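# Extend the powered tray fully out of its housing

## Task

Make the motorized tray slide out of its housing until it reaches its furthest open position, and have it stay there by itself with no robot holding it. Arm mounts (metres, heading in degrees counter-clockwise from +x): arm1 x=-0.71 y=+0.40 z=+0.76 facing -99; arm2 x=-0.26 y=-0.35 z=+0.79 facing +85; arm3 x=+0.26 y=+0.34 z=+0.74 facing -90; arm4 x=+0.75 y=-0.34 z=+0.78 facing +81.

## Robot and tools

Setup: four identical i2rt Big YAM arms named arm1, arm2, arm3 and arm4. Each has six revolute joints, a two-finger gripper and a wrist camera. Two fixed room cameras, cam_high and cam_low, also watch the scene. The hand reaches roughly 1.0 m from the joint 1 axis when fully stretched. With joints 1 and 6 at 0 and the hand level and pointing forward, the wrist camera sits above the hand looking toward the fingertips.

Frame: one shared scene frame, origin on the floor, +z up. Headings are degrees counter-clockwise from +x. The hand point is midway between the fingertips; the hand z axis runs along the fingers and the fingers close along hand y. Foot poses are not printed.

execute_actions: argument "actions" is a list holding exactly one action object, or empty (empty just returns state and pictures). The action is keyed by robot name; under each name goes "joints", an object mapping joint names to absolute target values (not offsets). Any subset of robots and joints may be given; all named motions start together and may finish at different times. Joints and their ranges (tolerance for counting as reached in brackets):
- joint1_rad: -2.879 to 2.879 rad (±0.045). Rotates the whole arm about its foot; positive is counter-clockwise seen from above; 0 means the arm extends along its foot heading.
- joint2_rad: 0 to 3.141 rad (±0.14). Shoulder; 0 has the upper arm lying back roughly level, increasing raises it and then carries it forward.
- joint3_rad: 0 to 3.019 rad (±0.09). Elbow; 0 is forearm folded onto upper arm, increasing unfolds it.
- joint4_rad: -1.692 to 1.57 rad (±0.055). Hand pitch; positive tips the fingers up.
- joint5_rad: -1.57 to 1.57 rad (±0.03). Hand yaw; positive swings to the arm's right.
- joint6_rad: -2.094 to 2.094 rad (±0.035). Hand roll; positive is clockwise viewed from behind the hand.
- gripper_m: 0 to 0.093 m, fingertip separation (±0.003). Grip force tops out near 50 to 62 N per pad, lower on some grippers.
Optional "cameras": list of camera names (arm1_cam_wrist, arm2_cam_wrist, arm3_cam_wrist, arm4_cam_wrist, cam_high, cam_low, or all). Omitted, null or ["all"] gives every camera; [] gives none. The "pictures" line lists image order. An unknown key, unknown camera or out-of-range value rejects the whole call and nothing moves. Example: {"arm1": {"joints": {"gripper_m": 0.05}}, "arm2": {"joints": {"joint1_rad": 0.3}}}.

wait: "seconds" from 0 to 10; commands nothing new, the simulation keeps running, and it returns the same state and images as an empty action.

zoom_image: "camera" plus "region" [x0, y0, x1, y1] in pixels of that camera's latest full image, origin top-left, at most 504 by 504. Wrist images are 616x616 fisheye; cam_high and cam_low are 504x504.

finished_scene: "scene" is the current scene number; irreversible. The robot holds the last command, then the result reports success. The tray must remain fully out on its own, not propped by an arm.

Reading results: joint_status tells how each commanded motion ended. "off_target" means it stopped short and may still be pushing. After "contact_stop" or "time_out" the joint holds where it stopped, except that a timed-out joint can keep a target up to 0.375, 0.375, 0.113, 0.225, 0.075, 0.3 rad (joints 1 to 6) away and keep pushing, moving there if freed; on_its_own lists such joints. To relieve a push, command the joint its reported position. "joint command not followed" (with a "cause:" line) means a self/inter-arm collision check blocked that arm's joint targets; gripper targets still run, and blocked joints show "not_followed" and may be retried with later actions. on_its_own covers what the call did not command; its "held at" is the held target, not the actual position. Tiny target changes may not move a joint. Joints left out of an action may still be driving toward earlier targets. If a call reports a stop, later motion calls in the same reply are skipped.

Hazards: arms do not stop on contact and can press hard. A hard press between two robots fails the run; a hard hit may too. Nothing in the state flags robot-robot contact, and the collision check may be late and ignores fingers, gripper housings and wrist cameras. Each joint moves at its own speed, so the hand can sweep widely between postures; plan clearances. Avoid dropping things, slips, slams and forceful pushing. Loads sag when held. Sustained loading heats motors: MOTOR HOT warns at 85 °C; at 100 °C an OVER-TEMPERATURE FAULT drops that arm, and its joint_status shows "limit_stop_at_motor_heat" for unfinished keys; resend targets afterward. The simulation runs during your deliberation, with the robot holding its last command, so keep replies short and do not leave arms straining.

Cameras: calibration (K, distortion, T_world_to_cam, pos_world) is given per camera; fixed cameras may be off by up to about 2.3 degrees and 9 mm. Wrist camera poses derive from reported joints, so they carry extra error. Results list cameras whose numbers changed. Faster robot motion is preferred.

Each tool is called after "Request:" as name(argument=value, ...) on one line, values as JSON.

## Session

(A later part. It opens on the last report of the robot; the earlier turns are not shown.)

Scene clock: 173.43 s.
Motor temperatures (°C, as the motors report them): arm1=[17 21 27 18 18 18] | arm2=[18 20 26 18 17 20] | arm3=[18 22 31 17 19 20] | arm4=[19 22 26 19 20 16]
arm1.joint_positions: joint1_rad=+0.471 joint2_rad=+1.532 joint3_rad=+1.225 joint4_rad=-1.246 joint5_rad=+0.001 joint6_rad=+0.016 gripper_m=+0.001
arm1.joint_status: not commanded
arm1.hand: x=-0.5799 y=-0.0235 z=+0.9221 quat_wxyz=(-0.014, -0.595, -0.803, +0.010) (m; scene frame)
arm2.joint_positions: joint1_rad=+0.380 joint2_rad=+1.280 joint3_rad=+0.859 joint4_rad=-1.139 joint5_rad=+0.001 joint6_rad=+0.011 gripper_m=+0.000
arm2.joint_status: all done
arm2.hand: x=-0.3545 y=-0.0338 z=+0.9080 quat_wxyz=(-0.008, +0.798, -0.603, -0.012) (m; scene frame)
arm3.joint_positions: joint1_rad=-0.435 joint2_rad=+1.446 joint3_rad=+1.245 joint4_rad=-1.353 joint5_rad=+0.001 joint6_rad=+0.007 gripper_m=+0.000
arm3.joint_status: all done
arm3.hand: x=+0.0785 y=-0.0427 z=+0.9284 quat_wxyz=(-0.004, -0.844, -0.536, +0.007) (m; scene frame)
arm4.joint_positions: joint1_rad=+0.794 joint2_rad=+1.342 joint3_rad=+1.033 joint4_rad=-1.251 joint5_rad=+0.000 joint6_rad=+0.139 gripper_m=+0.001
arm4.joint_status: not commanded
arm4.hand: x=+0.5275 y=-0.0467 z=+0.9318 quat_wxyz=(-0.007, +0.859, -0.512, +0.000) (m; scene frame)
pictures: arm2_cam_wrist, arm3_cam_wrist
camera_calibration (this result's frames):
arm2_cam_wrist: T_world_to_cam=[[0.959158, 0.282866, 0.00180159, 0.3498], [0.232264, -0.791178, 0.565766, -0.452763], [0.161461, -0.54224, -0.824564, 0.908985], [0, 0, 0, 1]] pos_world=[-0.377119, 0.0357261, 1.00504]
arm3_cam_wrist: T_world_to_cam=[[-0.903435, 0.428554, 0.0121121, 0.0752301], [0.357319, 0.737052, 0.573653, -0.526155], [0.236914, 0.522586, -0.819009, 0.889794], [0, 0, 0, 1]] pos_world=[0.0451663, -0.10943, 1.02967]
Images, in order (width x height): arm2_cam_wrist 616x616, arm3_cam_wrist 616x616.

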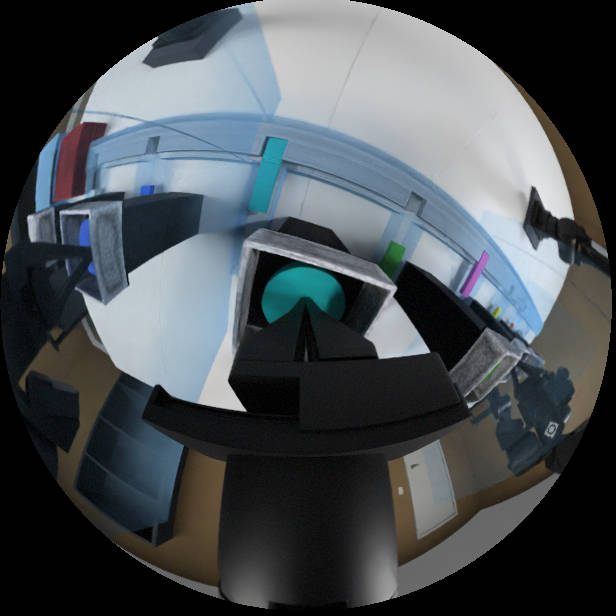

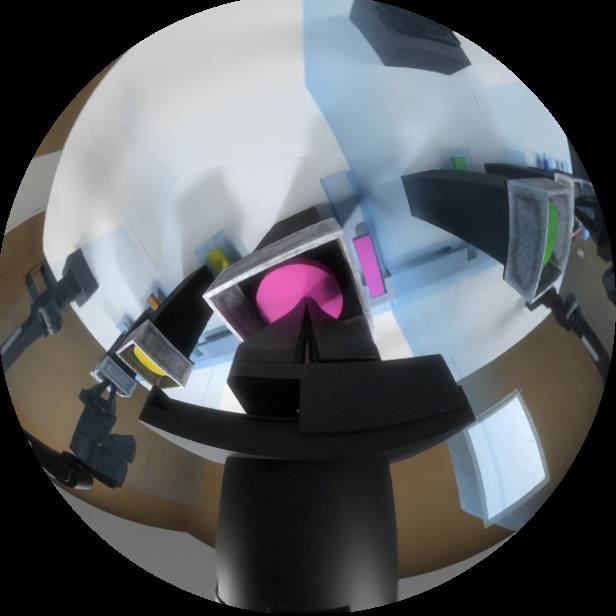

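Request:
wait(seconds=10)

Scene clock: 185.07 s.
Motor temperatures (°C, as the motors report them): arm1=[17 21 27 18 18 18] | arm2=[18 20 25 18 17 20] | arm3=[18 22 30 17 19 20] | arm4=[19 22 26 19 20 16]
arm1.joint_positions: joint1_rad=+0.471 joint2_rad=+1.532 joint3_rad=+1.225 joint4_rad=-1.246 joint5_rad=+0.001 joint6_rad=+0.016 gripper_m=+0.001
arm1.joint_status: not commanded
arm1.hand: x=-0.5799 y=-0.0235 z=+0.9221 quat_wxyz=(-0.014, -0.595, -0.803, +0.010) (m; scene frame)
arm2.joint_positions: joint1_rad=+0.380 joint2_rad=+1.280 joint3_rad=+0.859 joint4_rad=-1.139 joint5_rad=+0.001 joint6_rad=+0.011 gripper_m=+0.000
arm2.joint_status: all done
arm2.hand: x=-0.3545 y=-0.0338 z=+0.9080 quat_wxyz=(-0.008, +0.798, -0.603, -0.012) (m; scene frame)
arm3.joint_positions: joint1_rad=-0.435 joint2_rad=+1.446 joint3_rad=+1.245 joint4_rad=-1.353 joint5_rad=+0.001 joint6_rad=+0.007 gripper_m=+0.000
arm3.joint_status: all done
arm3.hand: x=+0.0785 y=-0.0427 z=+0.9284 quat_wxyz=(-0.004, -0.844, -0.536, +0.007) (m; scene frame)
arm4.joint_positions: joint1_rad=+0.794 joint2_rad=+1.342 joint3_rad=+1.033 joint4_rad=-1.251 joint5_rad=+0.000 joint6_rad=+0.139 gripper_m=+0.001
arm4.joint_status: not commanded
arm4.hand: x=+0.5275 y=-0.0467 z=+0.9318 quat_wxyz=(-0.007, +0.859, -0.512, +0.000) (m; scene frame)
wait: 10.00 s; at rest from the start
pictures: arm1_cam_wrist, arm2_cam_wrist, arm3_cam_wrist, arm4_cam_wrist, cam_high, cam_low
camera_calibration (this result's frames):
arm1_cam_wrist: T_world_to_cam=[[-0.954779, -0.297254, 0.00608785, -0.567519], [-0.241597, 0.787618, 0.566823, -0.637224], [-0.173285, 0.53972, -0.823817, 0.790587], [0, 0, 0, 1]] pos_world=[-0.558809, -0.0935037, 1.01595]
arm2_cam_wrist: T_world_to_cam=[[0.959158, 0.282866, 0.00180159, 0.3498], [0.232264, -0.791178, 0.565766, -0.452763], [0.161461, -0.54224, -0.824564, 0.908985], [0, 0, 0, 1]] pos_world=[-0.377119, 0.0357261, 1.00504]
arm3_cam_wrist: T_world_to_cam=[[-0.903435, 0.428554, 0.0121121, 0.0752301], [0.357319, 0.737052, 0.573653, -0.526155], [0.236914, 0.522586, -0.819009, 0.889794], [0, 0, 0, 1]] pos_world=[0.0451663, -0.10943, 1.02967]
arm4_cam_wrist: T_world_to_cam=[[0.885196, 0.464701, 0.0219249, -0.468402], [0.366976, -0.726455, 0.581027, -0.762345], [0.285931, -0.506277, -0.813589, 0.706115], [0, 0, 0, 1]] pos_world=[0.492489, 0.0213468, 1.0277]
Images, in order (width x height): arm1_cam_wrist 616x616, arm2_cam_wrist 616x616, arm3_cam_wrist 616x616, arm4_cam_wrist 616x616, cam_high 504x504, cam_low 504x504.

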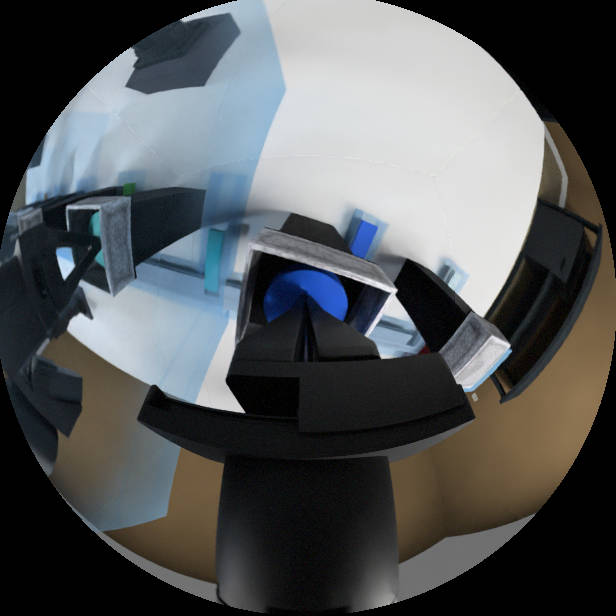

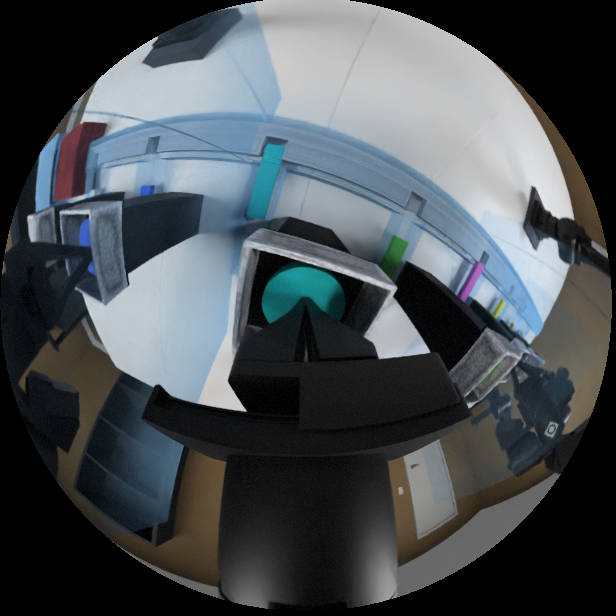

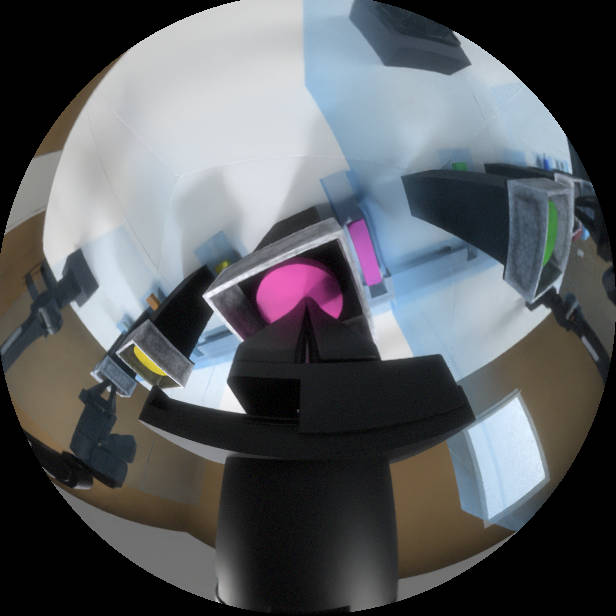

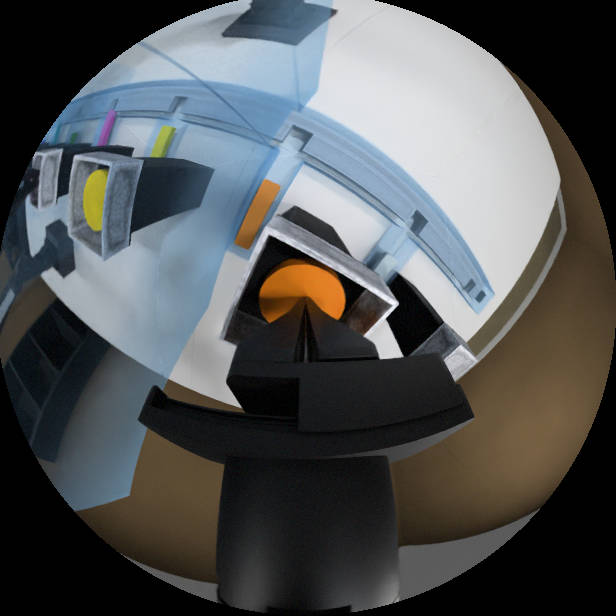

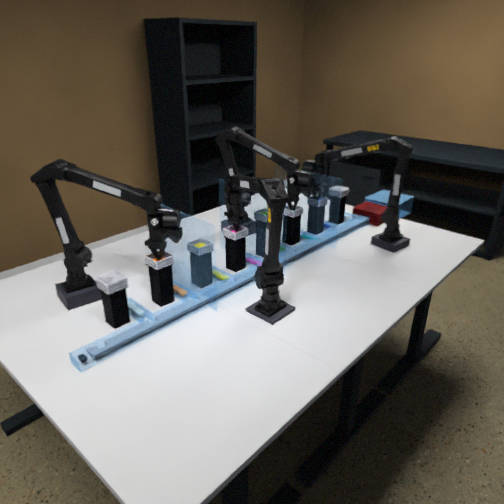

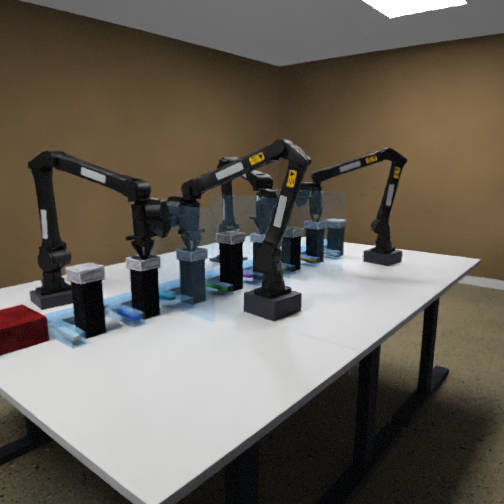

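Request:
wait(seconds=7)

Request:
execute_actions(actions=[{"arm3":{"joints":{"joint2_rad":1.43,"joint3_rad":1.41,"joint4_rad":-1.51}}}], cameras=[])

Request:
execute_actions(actions=[{"arm3":{"joints":{"joint1_rad":0.12,"joint2_rad":1.34,"joint3_rad":1.29,"joint4_rad":-1.52}}}], cameras=[])

Request:
execute_actions(actions=[{"arm3":{"joints":{"joint2_rad":1.38,"joint3_rad":1.14,"joint4_rad":-1.335}}}], cameras=["arm2_cam_wrist","arm3_cam_wrist","arm4_cam_wrist"])

Scene clock: 200.70 s.
Motor temperatures (°C, as the motors report them): arm1=[17 21 27 18 18 18] | arm2=[18 20 25 18 17 20] | arm3=[18 22 30 17 19 20] | arm4=[19 22 27 19 20 16]
arm1.joint_positions: joint1_rad=+0.471 joint2_rad=+1.532 joint3_rad=+1.225 joint4_rad=-1.246 joint5_rad=+0.001 joint6_rad=+0.016 gripper_m=+0.001
arm1.joint_status: not commanded
arm1.hand: x=-0.5799 y=-0.0235 z=+0.9221 quat_wxyz=(-0.014, -0.595, -0.803, +0.010) (m; scene frame)
arm2.joint_positions: joint1_rad=+0.380 joint2_rad=+1.280 joint3_rad=+0.859 joint4_rad=-1.139 joint5_rad=+0.001 joint6_rad=+0.011 gripper_m=+0.000
arm2.joint_status: all done
arm2.hand: x=-0.3545 y=-0.0338 z=+0.9080 quat_wxyz=(-0.008, +0.798, -0.603, -0.012) (m; scene frame)
arm3.joint_positions: joint1_rad=-0.435 joint2_rad=+1.446 joint3_rad=+1.245 joint4_rad=-1.353 joint5_rad=+0.001 joint6_rad=+0.007 gripper_m=+0.000
arm3.joint_status: all done
arm3.hand: x=+0.0785 y=-0.0427 z=+0.9284 quat_wxyz=(-0.004, -0.844, -0.536, +0.007) (m; scene frame)
arm4.joint_positions: joint1_rad=+0.794 joint2_rad=+1.342 joint3_rad=+1.033 joint4_rad=-1.251 joint5_rad=+0.000 joint6_rad=+0.139 gripper_m=+0.001
arm4.joint_status: not commanded
arm4.hand: x=+0.5275 y=-0.0467 z=+0.9318 quat_wxyz=(-0.007, +0.859, -0.512, +0.000) (m; scene frame)
wait: 7.00 s; at rest from the start
pictures: arm1_cam_wrist, arm2_cam_wrist, arm3_cam_wrist, arm4_cam_wrist, cam_high, cam_low
camera_calibration (this result's frames):
arm1_cam_wrist: T_world_to_cam=[[-0.954779, -0.297254, 0.00608785, -0.567519], [-0.241597, 0.787618, 0.566823, -0.637224], [-0.173285, 0.53972, -0.823817, 0.790587], [0, 0, 0, 1]] pos_world=[-0.558809, -0.0935037, 1.01595]
arm2_cam_wrist: T_world_to_cam=[[0.959158, 0.282866, 0.00180159, 0.3498], [0.232264, -0.791178, 0.565766, -0.452763], [0.161461, -0.54224, -0.824564, 0.908985], [0, 0, 0, 1]] pos_world=[-0.377119, 0.0357261, 1.00504]
arm3_cam_wrist: T_world_to_cam=[[-0.903435, 0.428554, 0.0121121, 0.0752301], [0.357319, 0.737052, 0.573653, -0.526155], [0.236914, 0.522586, -0.819009, 0.889794], [0, 0, 0, 1]] pos_world=[0.0451663, -0.10943, 1.02967]
arm4_cam_wrist: T_world_to_cam=[[0.885196, 0.464701, 0.0219249, -0.468402], [0.366976, -0.726455, 0.581027, -0.762345], [0.285931, -0.506277, -0.813589, 0.706115], [0, 0, 0, 1]] pos_world=[0.492489, 0.0213468, 1.0277]
Images, in order (width x height): arm1_cam_wrist 616x616, arm2_cam_wrist 616x616, arm3_cam_wrist 616x616, arm4_cam_wrist 616x616, cam_high 504x504, cam_low 504x504.

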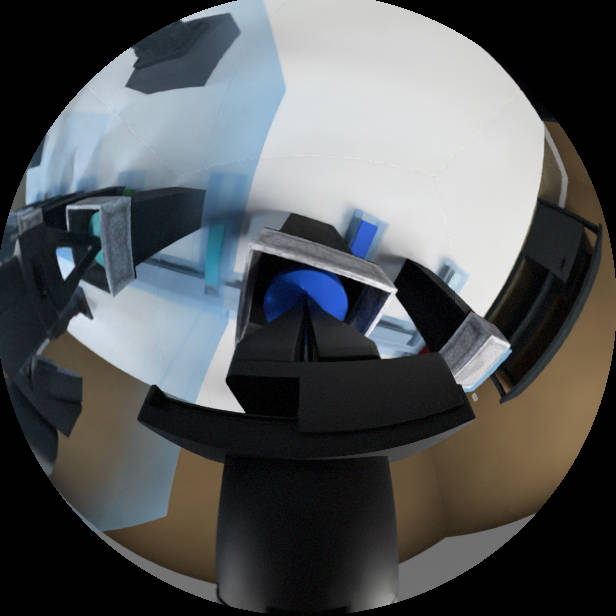

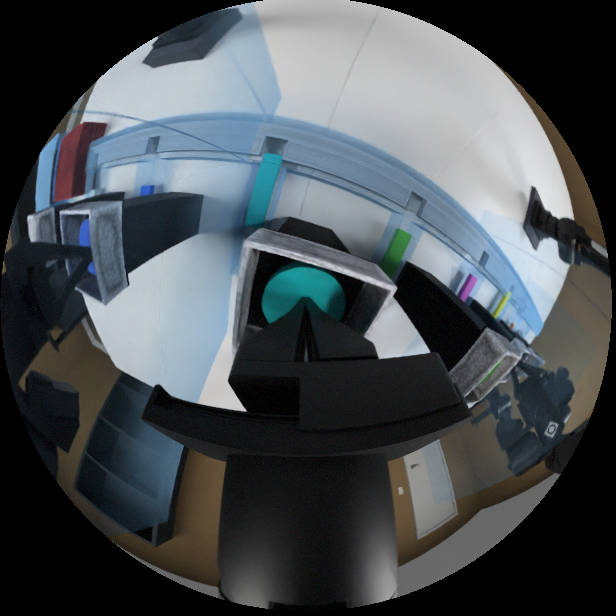

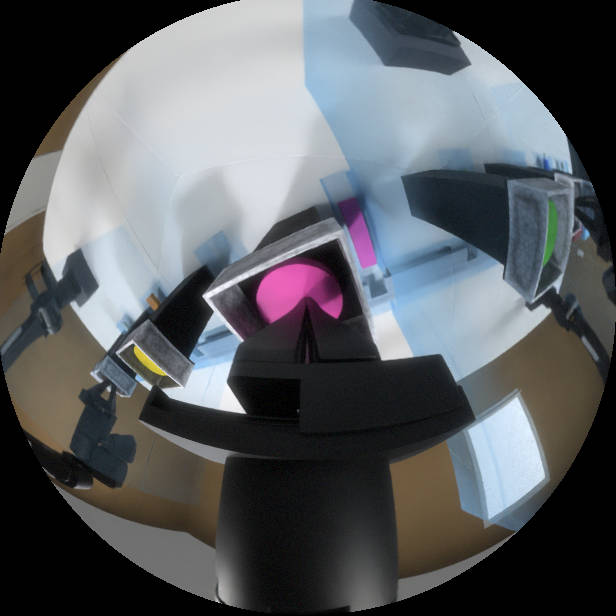

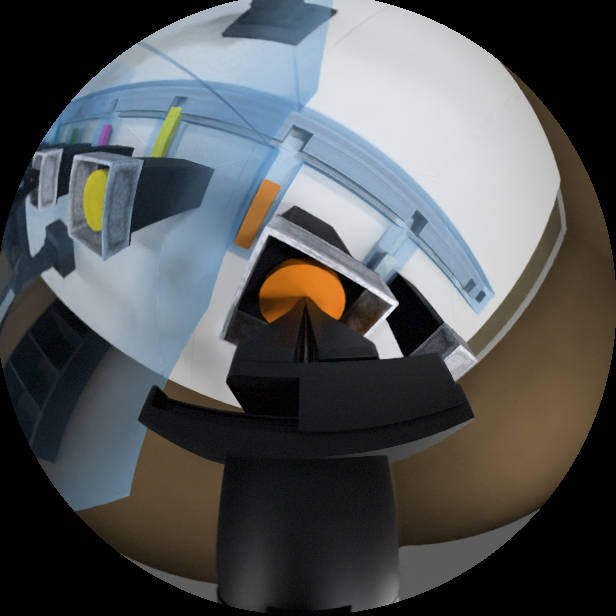

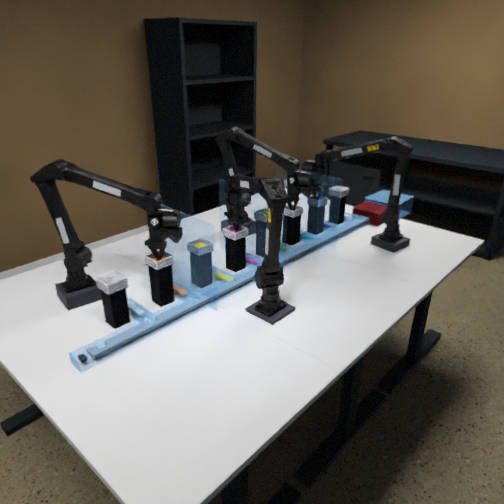

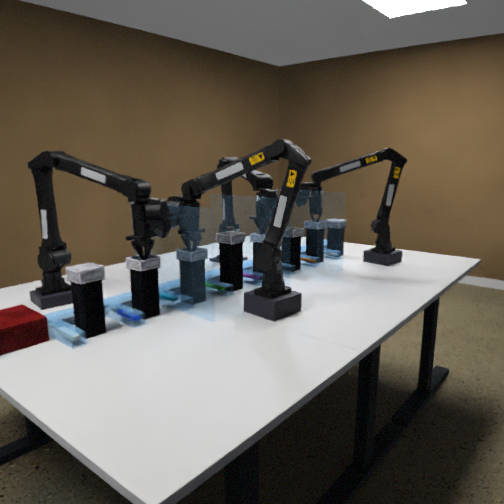

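Scene clock: 201.67 s.
Motor temperatures (°C, as the motors report them): arm1=[17 21 27 18 18 18] | arm2=[18 20 25 18 17 20] | arm3=[18 22 30 17 19 20] | arm4=[19 22 27 19 20 16]
arm1.joint_positions: joint1_rad=+0.471 joint2_rad=+1.532 joint3_rad=+1.225 joint4_rad=-1.246 joint5_rad=+0.001 joint6_rad=+0.016 gripper_m=+0.001
arm1.joint_status: not commanded
arm1.hand: x=-0.5799 y=-0.0235 z=+0.9221 quat_wxyz=(-0.014, -0.595, -0.803, +0.010) (m; scene frame)
arm2.joint_positions: joint1_rad=+0.380 joint2_rad=+1.280 joint3_rad=+0.859 joint4_rad=-1.139 joint5_rad=+0.001 joint6_rad=+0.011 gripper_m=+0.000
arm2.joint_status: not commanded
arm2.hand: x=-0.3545 y=-0.0338 z=+0.9080 quat_wxyz=(-0.008, +0.798, -0.603, -0.012) (m; scene frame)
arm3.joint_positions: joint1_rad=-0.435 joint2_rad=+1.438 joint3_rad=+1.372 joint4_rad=-1.499 joint5_rad=+0.001 joint6_rad=+0.007 gripper_m=+0.000
arm3.joint_status: all done
arm3.hand: x=+0.0780 y=-0.0437 z=+0.9795 quat_wxyz=(-0.001, -0.844, -0.536, +0.003) (m; scene frame)
arm4.joint_positions: joint1_rad=+0.794 joint2_rad=+1.342 joint3_rad=+1.033 joint4_rad=-1.251 joint5_rad=+0.000 joint6_rad=+0.139 gripper_m=+0.001
arm4.joint_status: not commanded
arm4.hand: x=+0.5275 y=-0.0467 z=+0.9318 quat_wxyz=(-0.007, +0.859, -0.512, +0.000) (m; scene frame)
pictures: none
No camera images: the call's "cameras" was empty. Leave "cameras" out to get every camera's image.

Scene clock: 202.87 s.
Motor temperatures (°C, as the motors report them): arm1=[17 21 27 18 18 18] | arm2=[18 20 25 18 17 20] | arm3=[18 22 30 17 19 20] | arm4=[19 22 27 19 20 16]
arm1.joint_positions: joint1_rad=+0.471 joint2_rad=+1.532 joint3_rad=+1.225 joint4_rad=-1.246 joint5_rad=+0.001 joint6_rad=+0.016 gripper_m=+0.001
arm1.joint_status: not commanded
arm1.hand: x=-0.5799 y=-0.0235 z=+0.9221 quat_wxyz=(-0.014, -0.595, -0.803, +0.010) (m; scene frame)
arm2.joint_positions: joint1_rad=+0.380 joint2_rad=+1.280 joint3_rad=+0.859 joint4_rad=-1.139 joint5_rad=+0.001 joint6_rad=+0.011 gripper_m=+0.000
arm2.joint_status: not commanded
arm2.hand: x=-0.3545 y=-0.0338 z=+0.9080 quat_wxyz=(-0.008, +0.798, -0.603, -0.012) (m; scene frame)
arm3.joint_positions: joint1_rad=+0.127 joint2_rad=+1.345 joint3_rad=+1.289 joint4_rad=-1.511 joint5_rad=+0.001 joint6_rad=+0.007 gripper_m=+0.000
arm3.joint_status: all done
arm3.hand: x=+0.3044 y=-0.0437 z=+0.9832 quat_wxyz=(-0.001, -0.663, -0.749, +0.001) (m; scene frame)
arm4.joint_positions: joint1_rad=+0.794 joint2_rad=+1.342 joint3_rad=+1.033 joint4_rad=-1.251 joint5_rad=+0.000 joint6_rad=+0.139 gripper_m=+0.001
arm4.joint_status: not commanded
arm4.hand: x=+0.5275 y=-0.0467 z=+0.9318 quat_wxyz=(-0.007, +0.859, -0.512, +0.000) (m; scene frame)
pictures: none
No camera images: the call's "cameras" was empty. Leave "cameras" out to get every camera's image.

Scene clock: 203.73 s.
Motor temperatures (°C, as the motors report them): arm1=[17 21 27 18 18 18] | arm2=[18 20 25 18 17 20] | arm3=[18 22 30 17 19 20] | arm4=[19 22 27 19 20 16]
arm1.joint_positions: joint1_rad=+0.471 joint2_rad=+1.532 joint3_rad=+1.225 joint4_rad=-1.246 joint5_rad=+0.001 joint6_rad=+0.016 gripper_m=+0.001
arm1.joint_status: not commanded
arm1.hand: x=-0.5799 y=-0.0235 z=+0.9221 quat_wxyz=(-0.014, -0.595, -0.803, +0.010) (m; scene frame)
arm2.joint_positions: joint1_rad=+0.380 joint2_rad=+1.280 joint3_rad=+0.859 joint4_rad=-1.139 joint5_rad=+0.001 joint6_rad=+0.011 gripper_m=+0.000
arm2.joint_status: not commanded
arm2.hand: x=-0.3545 y=-0.0338 z=+0.9080 quat_wxyz=(-0.008, +0.798, -0.603, -0.012) (m; scene frame)
arm3.joint_positions: joint1_rad=+0.127 joint2_rad=+1.363 joint3_rad=+1.148 joint4_rad=-1.370 joint5_rad=+0.001 joint6_rad=+0.007 gripper_m=+0.000
arm3.joint_status: all done
arm3.hand: x=+0.3037 y=-0.0379 z=+0.9235 quat_wxyz=(+0.005, -0.663, -0.749, -0.004) (m; scene frame)
arm4.joint_positions: joint1_rad=+0.794 joint2_rad=+1.342 joint3_rad=+1.033 joint4_rad=-1.251 joint5_rad=+0.000 joint6_rad=+0.139 gripper_m=+0.001
arm4.joint_status: not commanded
arm4.hand: x=+0.5275 y=-0.0467 z=+0.9318 quat_wxyz=(-0.007, +0.859, -0.512, +0.000) (m; scene frame)
pictures: arm2_cam_wrist, arm3_cam_wrist, arm4_cam_wrist
camera_calibration (this result's frames):
arm2_cam_wrist: T_world_to_cam=[[0.959158, 0.282866, 0.00180159, 0.3498], [0.232264, -0.791178, 0.565766, -0.452763], [0.161461, -0.54224, -0.824564, 0.908985], [0, 0, 0, 1]] pos_world=[-0.377119, 0.0357261, 1.00504]
arm3_cam_wrist: T_world_to_cam=[[-0.992762, -0.119457, 0.0123848, 0.282834], [-0.0882947, 0.795883, 0.598978, -0.493153], [-0.0814091, 0.593549, -0.80067, 0.912334], [0, 0, 0, 1]] pos_world=[0.311517, -0.115237, 1.02236]
arm4_cam_wrist: T_world_to_cam=[[0.885196, 0.464701, 0.0219249, -0.468402], [0.366976, -0.726455, 0.581027, -0.762345], [0.285931, -0.506277, -0.813589, 0.706115], [0, 0, 0, 1]] pos_world=[0.492489, 0.0213468, 1.0277]
Images, in order (width x height): arm2_cam_wrist 616x616, arm3_cam_wrist 616x616, arm4_cam_wrist 616x616.

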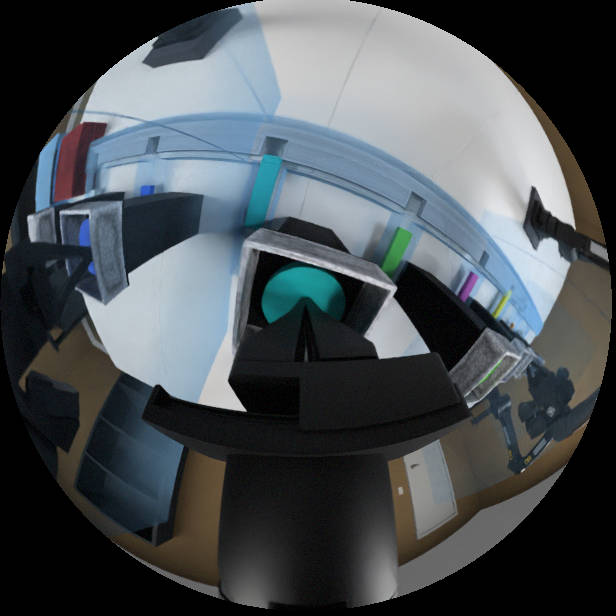

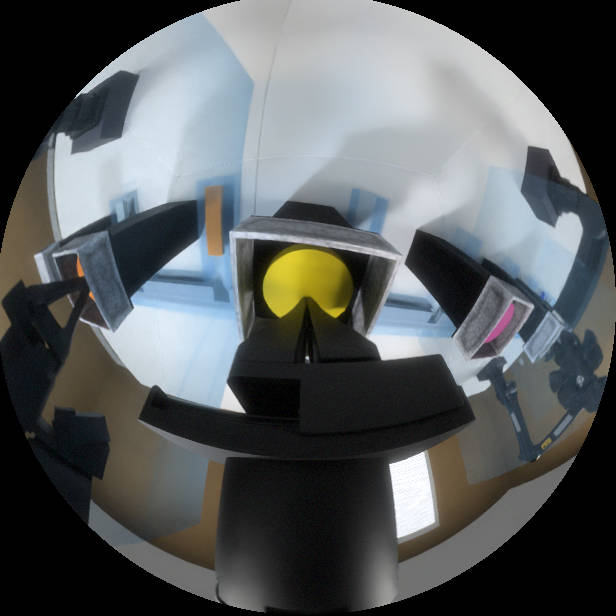

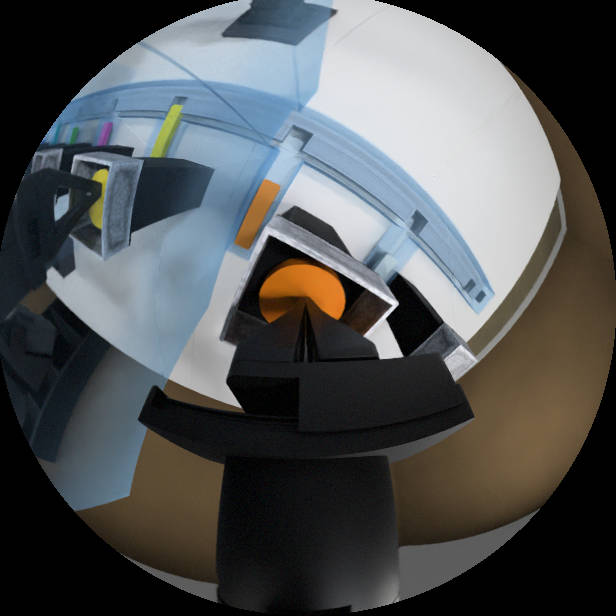

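Request:
wait(seconds=10)

Scene clock: 215.13 s.
Motor temperatures (°C, as the motors report them): arm1=[17 21 27 18 18 18] | arm2=[18 20 25 18 17 20] | arm3=[18 22 30 17 19 20] | arm4=[19 22 27 19 20 16]
arm1.joint_positions: joint1_rad=+0.471 joint2_rad=+1.532 joint3_rad=+1.225 joint4_rad=-1.246 joint5_rad=+0.001 joint6_rad=+0.016 gripper_m=+0.001
arm1.joint_status: not commanded
arm1.hand: x=-0.5799 y=-0.0235 z=+0.9221 quat_wxyz=(-0.014, -0.595, -0.803, +0.010) (m; scene frame)
arm2.joint_positions: joint1_rad=+0.380 joint2_rad=+1.280 joint3_rad=+0.859 joint4_rad=-1.139 joint5_rad=+0.001 joint6_rad=+0.011 gripper_m=+0.000
arm2.joint_status: not commanded
arm2.hand: x=-0.3545 y=-0.0338 z=+0.9080 quat_wxyz=(-0.008, +0.798, -0.603, -0.012) (m; scene frame)
arm3.joint_positions: joint1_rad=+0.127 joint2_rad=+1.363 joint3_rad=+1.148 joint4_rad=-1.370 joint5_rad=+0.001 joint6_rad=+0.007 gripper_m=+0.000
arm3.joint_status: all done
arm3.hand: x=+0.3037 y=-0.0379 z=+0.9235 quat_wxyz=(+0.005, -0.663, -0.749, -0.004) (m; scene frame)
arm4.joint_positions: joint1_rad=+0.794 joint2_rad=+1.342 joint3_rad=+1.033 joint4_rad=-1.251 joint5_rad=+0.000 joint6_rad=+0.139 gripper_m=+0.001
arm4.joint_status: not commanded
arm4.hand: x=+0.5275 y=-0.0467 z=+0.9318 quat_wxyz=(-0.007, +0.859, -0.512, +0.000) (m; scene frame)
wait: 10.00 s; at rest from the start
pictures: arm1_cam_wrist, arm2_cam_wrist, arm3_cam_wrist, arm4_cam_wrist, cam_high, cam_low
camera_calibration (this result's frames):
arm1_cam_wrist: T_world_to_cam=[[-0.954779, -0.297254, 0.00608785, -0.567519], [-0.241597, 0.787618, 0.566823, -0.637224], [-0.173285, 0.53972, -0.823817, 0.790587], [0, 0, 0, 1]] pos_world=[-0.558809, -0.0935037, 1.01595]
arm2_cam_wrist: T_world_to_cam=[[0.959158, 0.282866, 0.00180159, 0.3498], [0.232264, -0.791178, 0.565766, -0.452763], [0.161461, -0.54224, -0.824564, 0.908985], [0, 0, 0, 1]] pos_world=[-0.377119, 0.0357261, 1.00504]
arm3_cam_wrist: T_world_to_cam=[[-0.992762, -0.119457, 0.0123848, 0.282834], [-0.0882947, 0.795883, 0.598978, -0.493153], [-0.0814091, 0.593549, -0.80067, 0.912334], [0, 0, 0, 1]] pos_world=[0.311517, -0.115237, 1.02236]
arm4_cam_wrist: T_world_to_cam=[[0.885196, 0.464701, 0.0219249, -0.468402], [0.366976, -0.726455, 0.581027, -0.762345], [0.285931, -0.506277, -0.813589, 0.706115], [0, 0, 0, 1]] pos_world=[0.492489, 0.0213468, 1.0277]
Images, in order (width x height): arm1_cam_wrist 616x616, arm2_cam_wrist 616x616, arm3_cam_wrist 616x616, arm4_cam_wrist 616x616, cam_high 504x504, cam_low 504x504.

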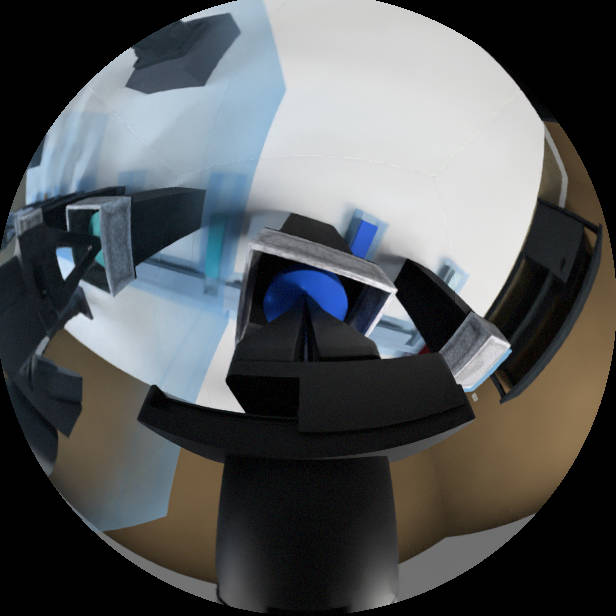

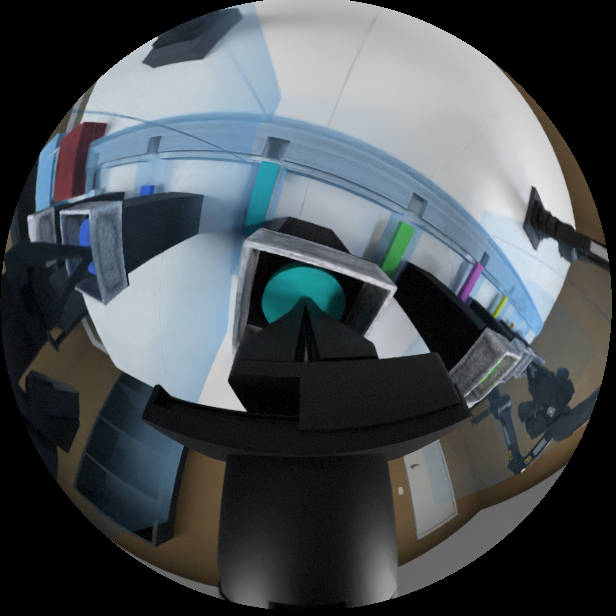

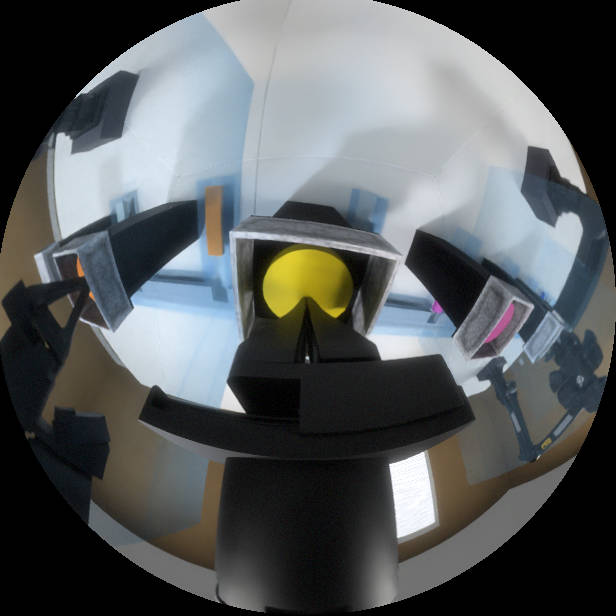

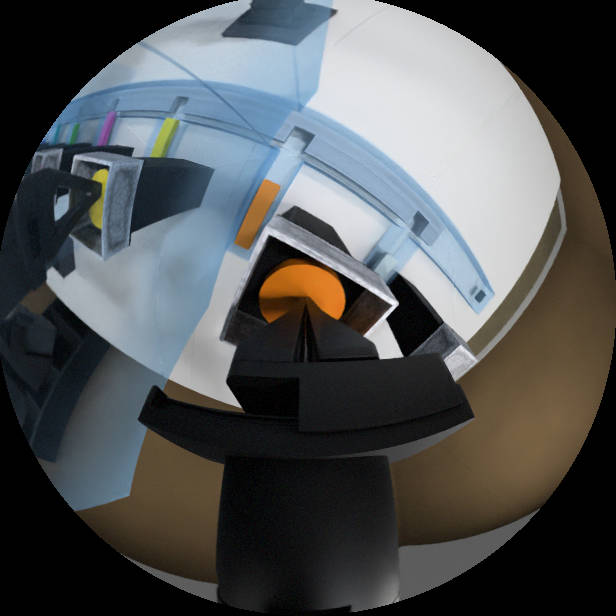

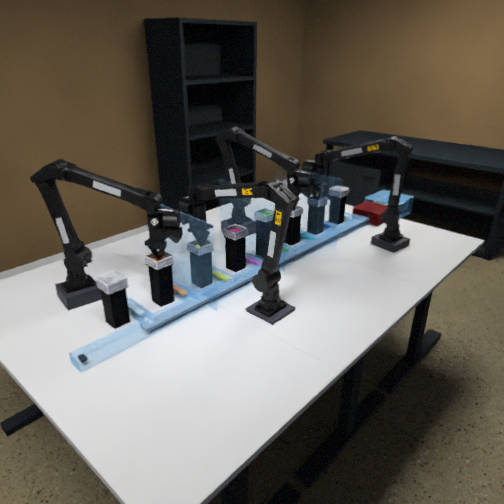

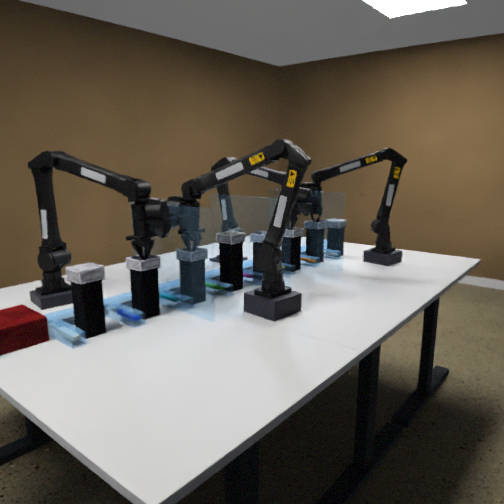

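The bar has moved a full pitch. Release and finish.

Request:
execute_actions(actions=[{"arm1":{"joints":{"joint2_rad":1.525,"joint3_rad":1.33,"joint4_rad":-1.35}},"arm2":{"joints":{"joint2_rad":1.27,"joint3_rad":0.965,"joint4_rad":-1.245}},"arm3":{"joints":{"joint2_rad":1.36,"joint3_rad":1.255,"joint4_rad":-1.47}},"arm4":{"joints":{"joint2_rad":1.335,"joint3_rad":1.14,"joint4_rad":-1.355}}}], cameras=["arm4_cam_wrist"])

Request:
finished_scene(scene=2)

Scene clock: 221.10 s.
Motor temperatures (°C, as the motors report them): arm1=[17 21 28 18 18 18] | arm2=[18 20 25 18 17 20] | arm3=[18 22 31 17 19 20] | arm4=[19 22 27 19 20 16]
arm1.joint_positions: joint1_rad=+0.471 joint2_rad=+1.524 joint3_rad=+1.296 joint4_rad=-1.341 joint5_rad=+0.001 joint6_rad=+0.016 gripper_m=+0.001
arm1.joint_status: all done
arm1.hand: x=-0.5797 y=-0.0240 z=+0.9519 quat_wxyz=(-0.008, -0.595, -0.804, +0.006) (m; scene frame)
arm2.joint_positions: joint1_rad=+0.380 joint2_rad=+1.264 joint3_rad=+0.928 joint4_rad=-1.231 joint5_rad=+0.001 joint6_rad=+0.011 gripper_m=+0.000
arm2.joint_status: all done
arm2.hand: x=-0.3554 y=-0.0303 z=+0.9372 quat_wxyz=(-0.005, +0.798, -0.603, -0.009) (m; scene frame)
arm3.joint_positions: joint1_rad=+0.127 joint2_rad=+1.358 joint3_rad=+1.213 joint4_rad=-1.459 joint5_rad=+0.001 joint6_rad=+0.007 gripper_m=+0.000
arm3.joint_status: all done
arm3.hand: x=+0.3035 y=-0.0363 z=+0.9498 quat_wxyz=(+0.012, -0.663, -0.749, -0.011) (m; scene frame)
arm4.joint_positions: joint1_rad=+0.794 joint2_rad=+1.332 joint3_rad=+1.089 joint4_rad=-1.346 joint5_rad=+0.000 joint6_rad=+0.139 gripper_m=+0.001
arm4.joint_status: all done
arm4.hand: x=+0.5293 y=-0.0496 z=+0.9562 quat_wxyz=(-0.001, +0.859, -0.512, +0.013) (m; scene frame)
pictures: arm4_cam_wrist
camera_calibration (this result's frames):
arm4_cam_wrist: T_world_to_cam=[[0.884956, 0.464948, 0.0260241, -0.472955], [0.357121, -0.713467, 0.602851, -0.794344], [0.298862, -0.524203, -0.797429, 0.70072], [0, 0, 0, 1]] pos_world=[0.492803, 0.0204801, 1.04995]
Images, in order (width x height): arm4_cam_wrist 616x616.

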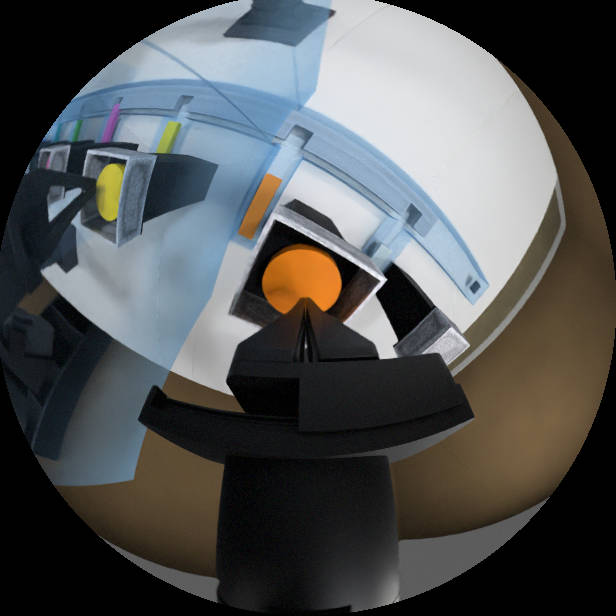

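The scene is finished: the task was done.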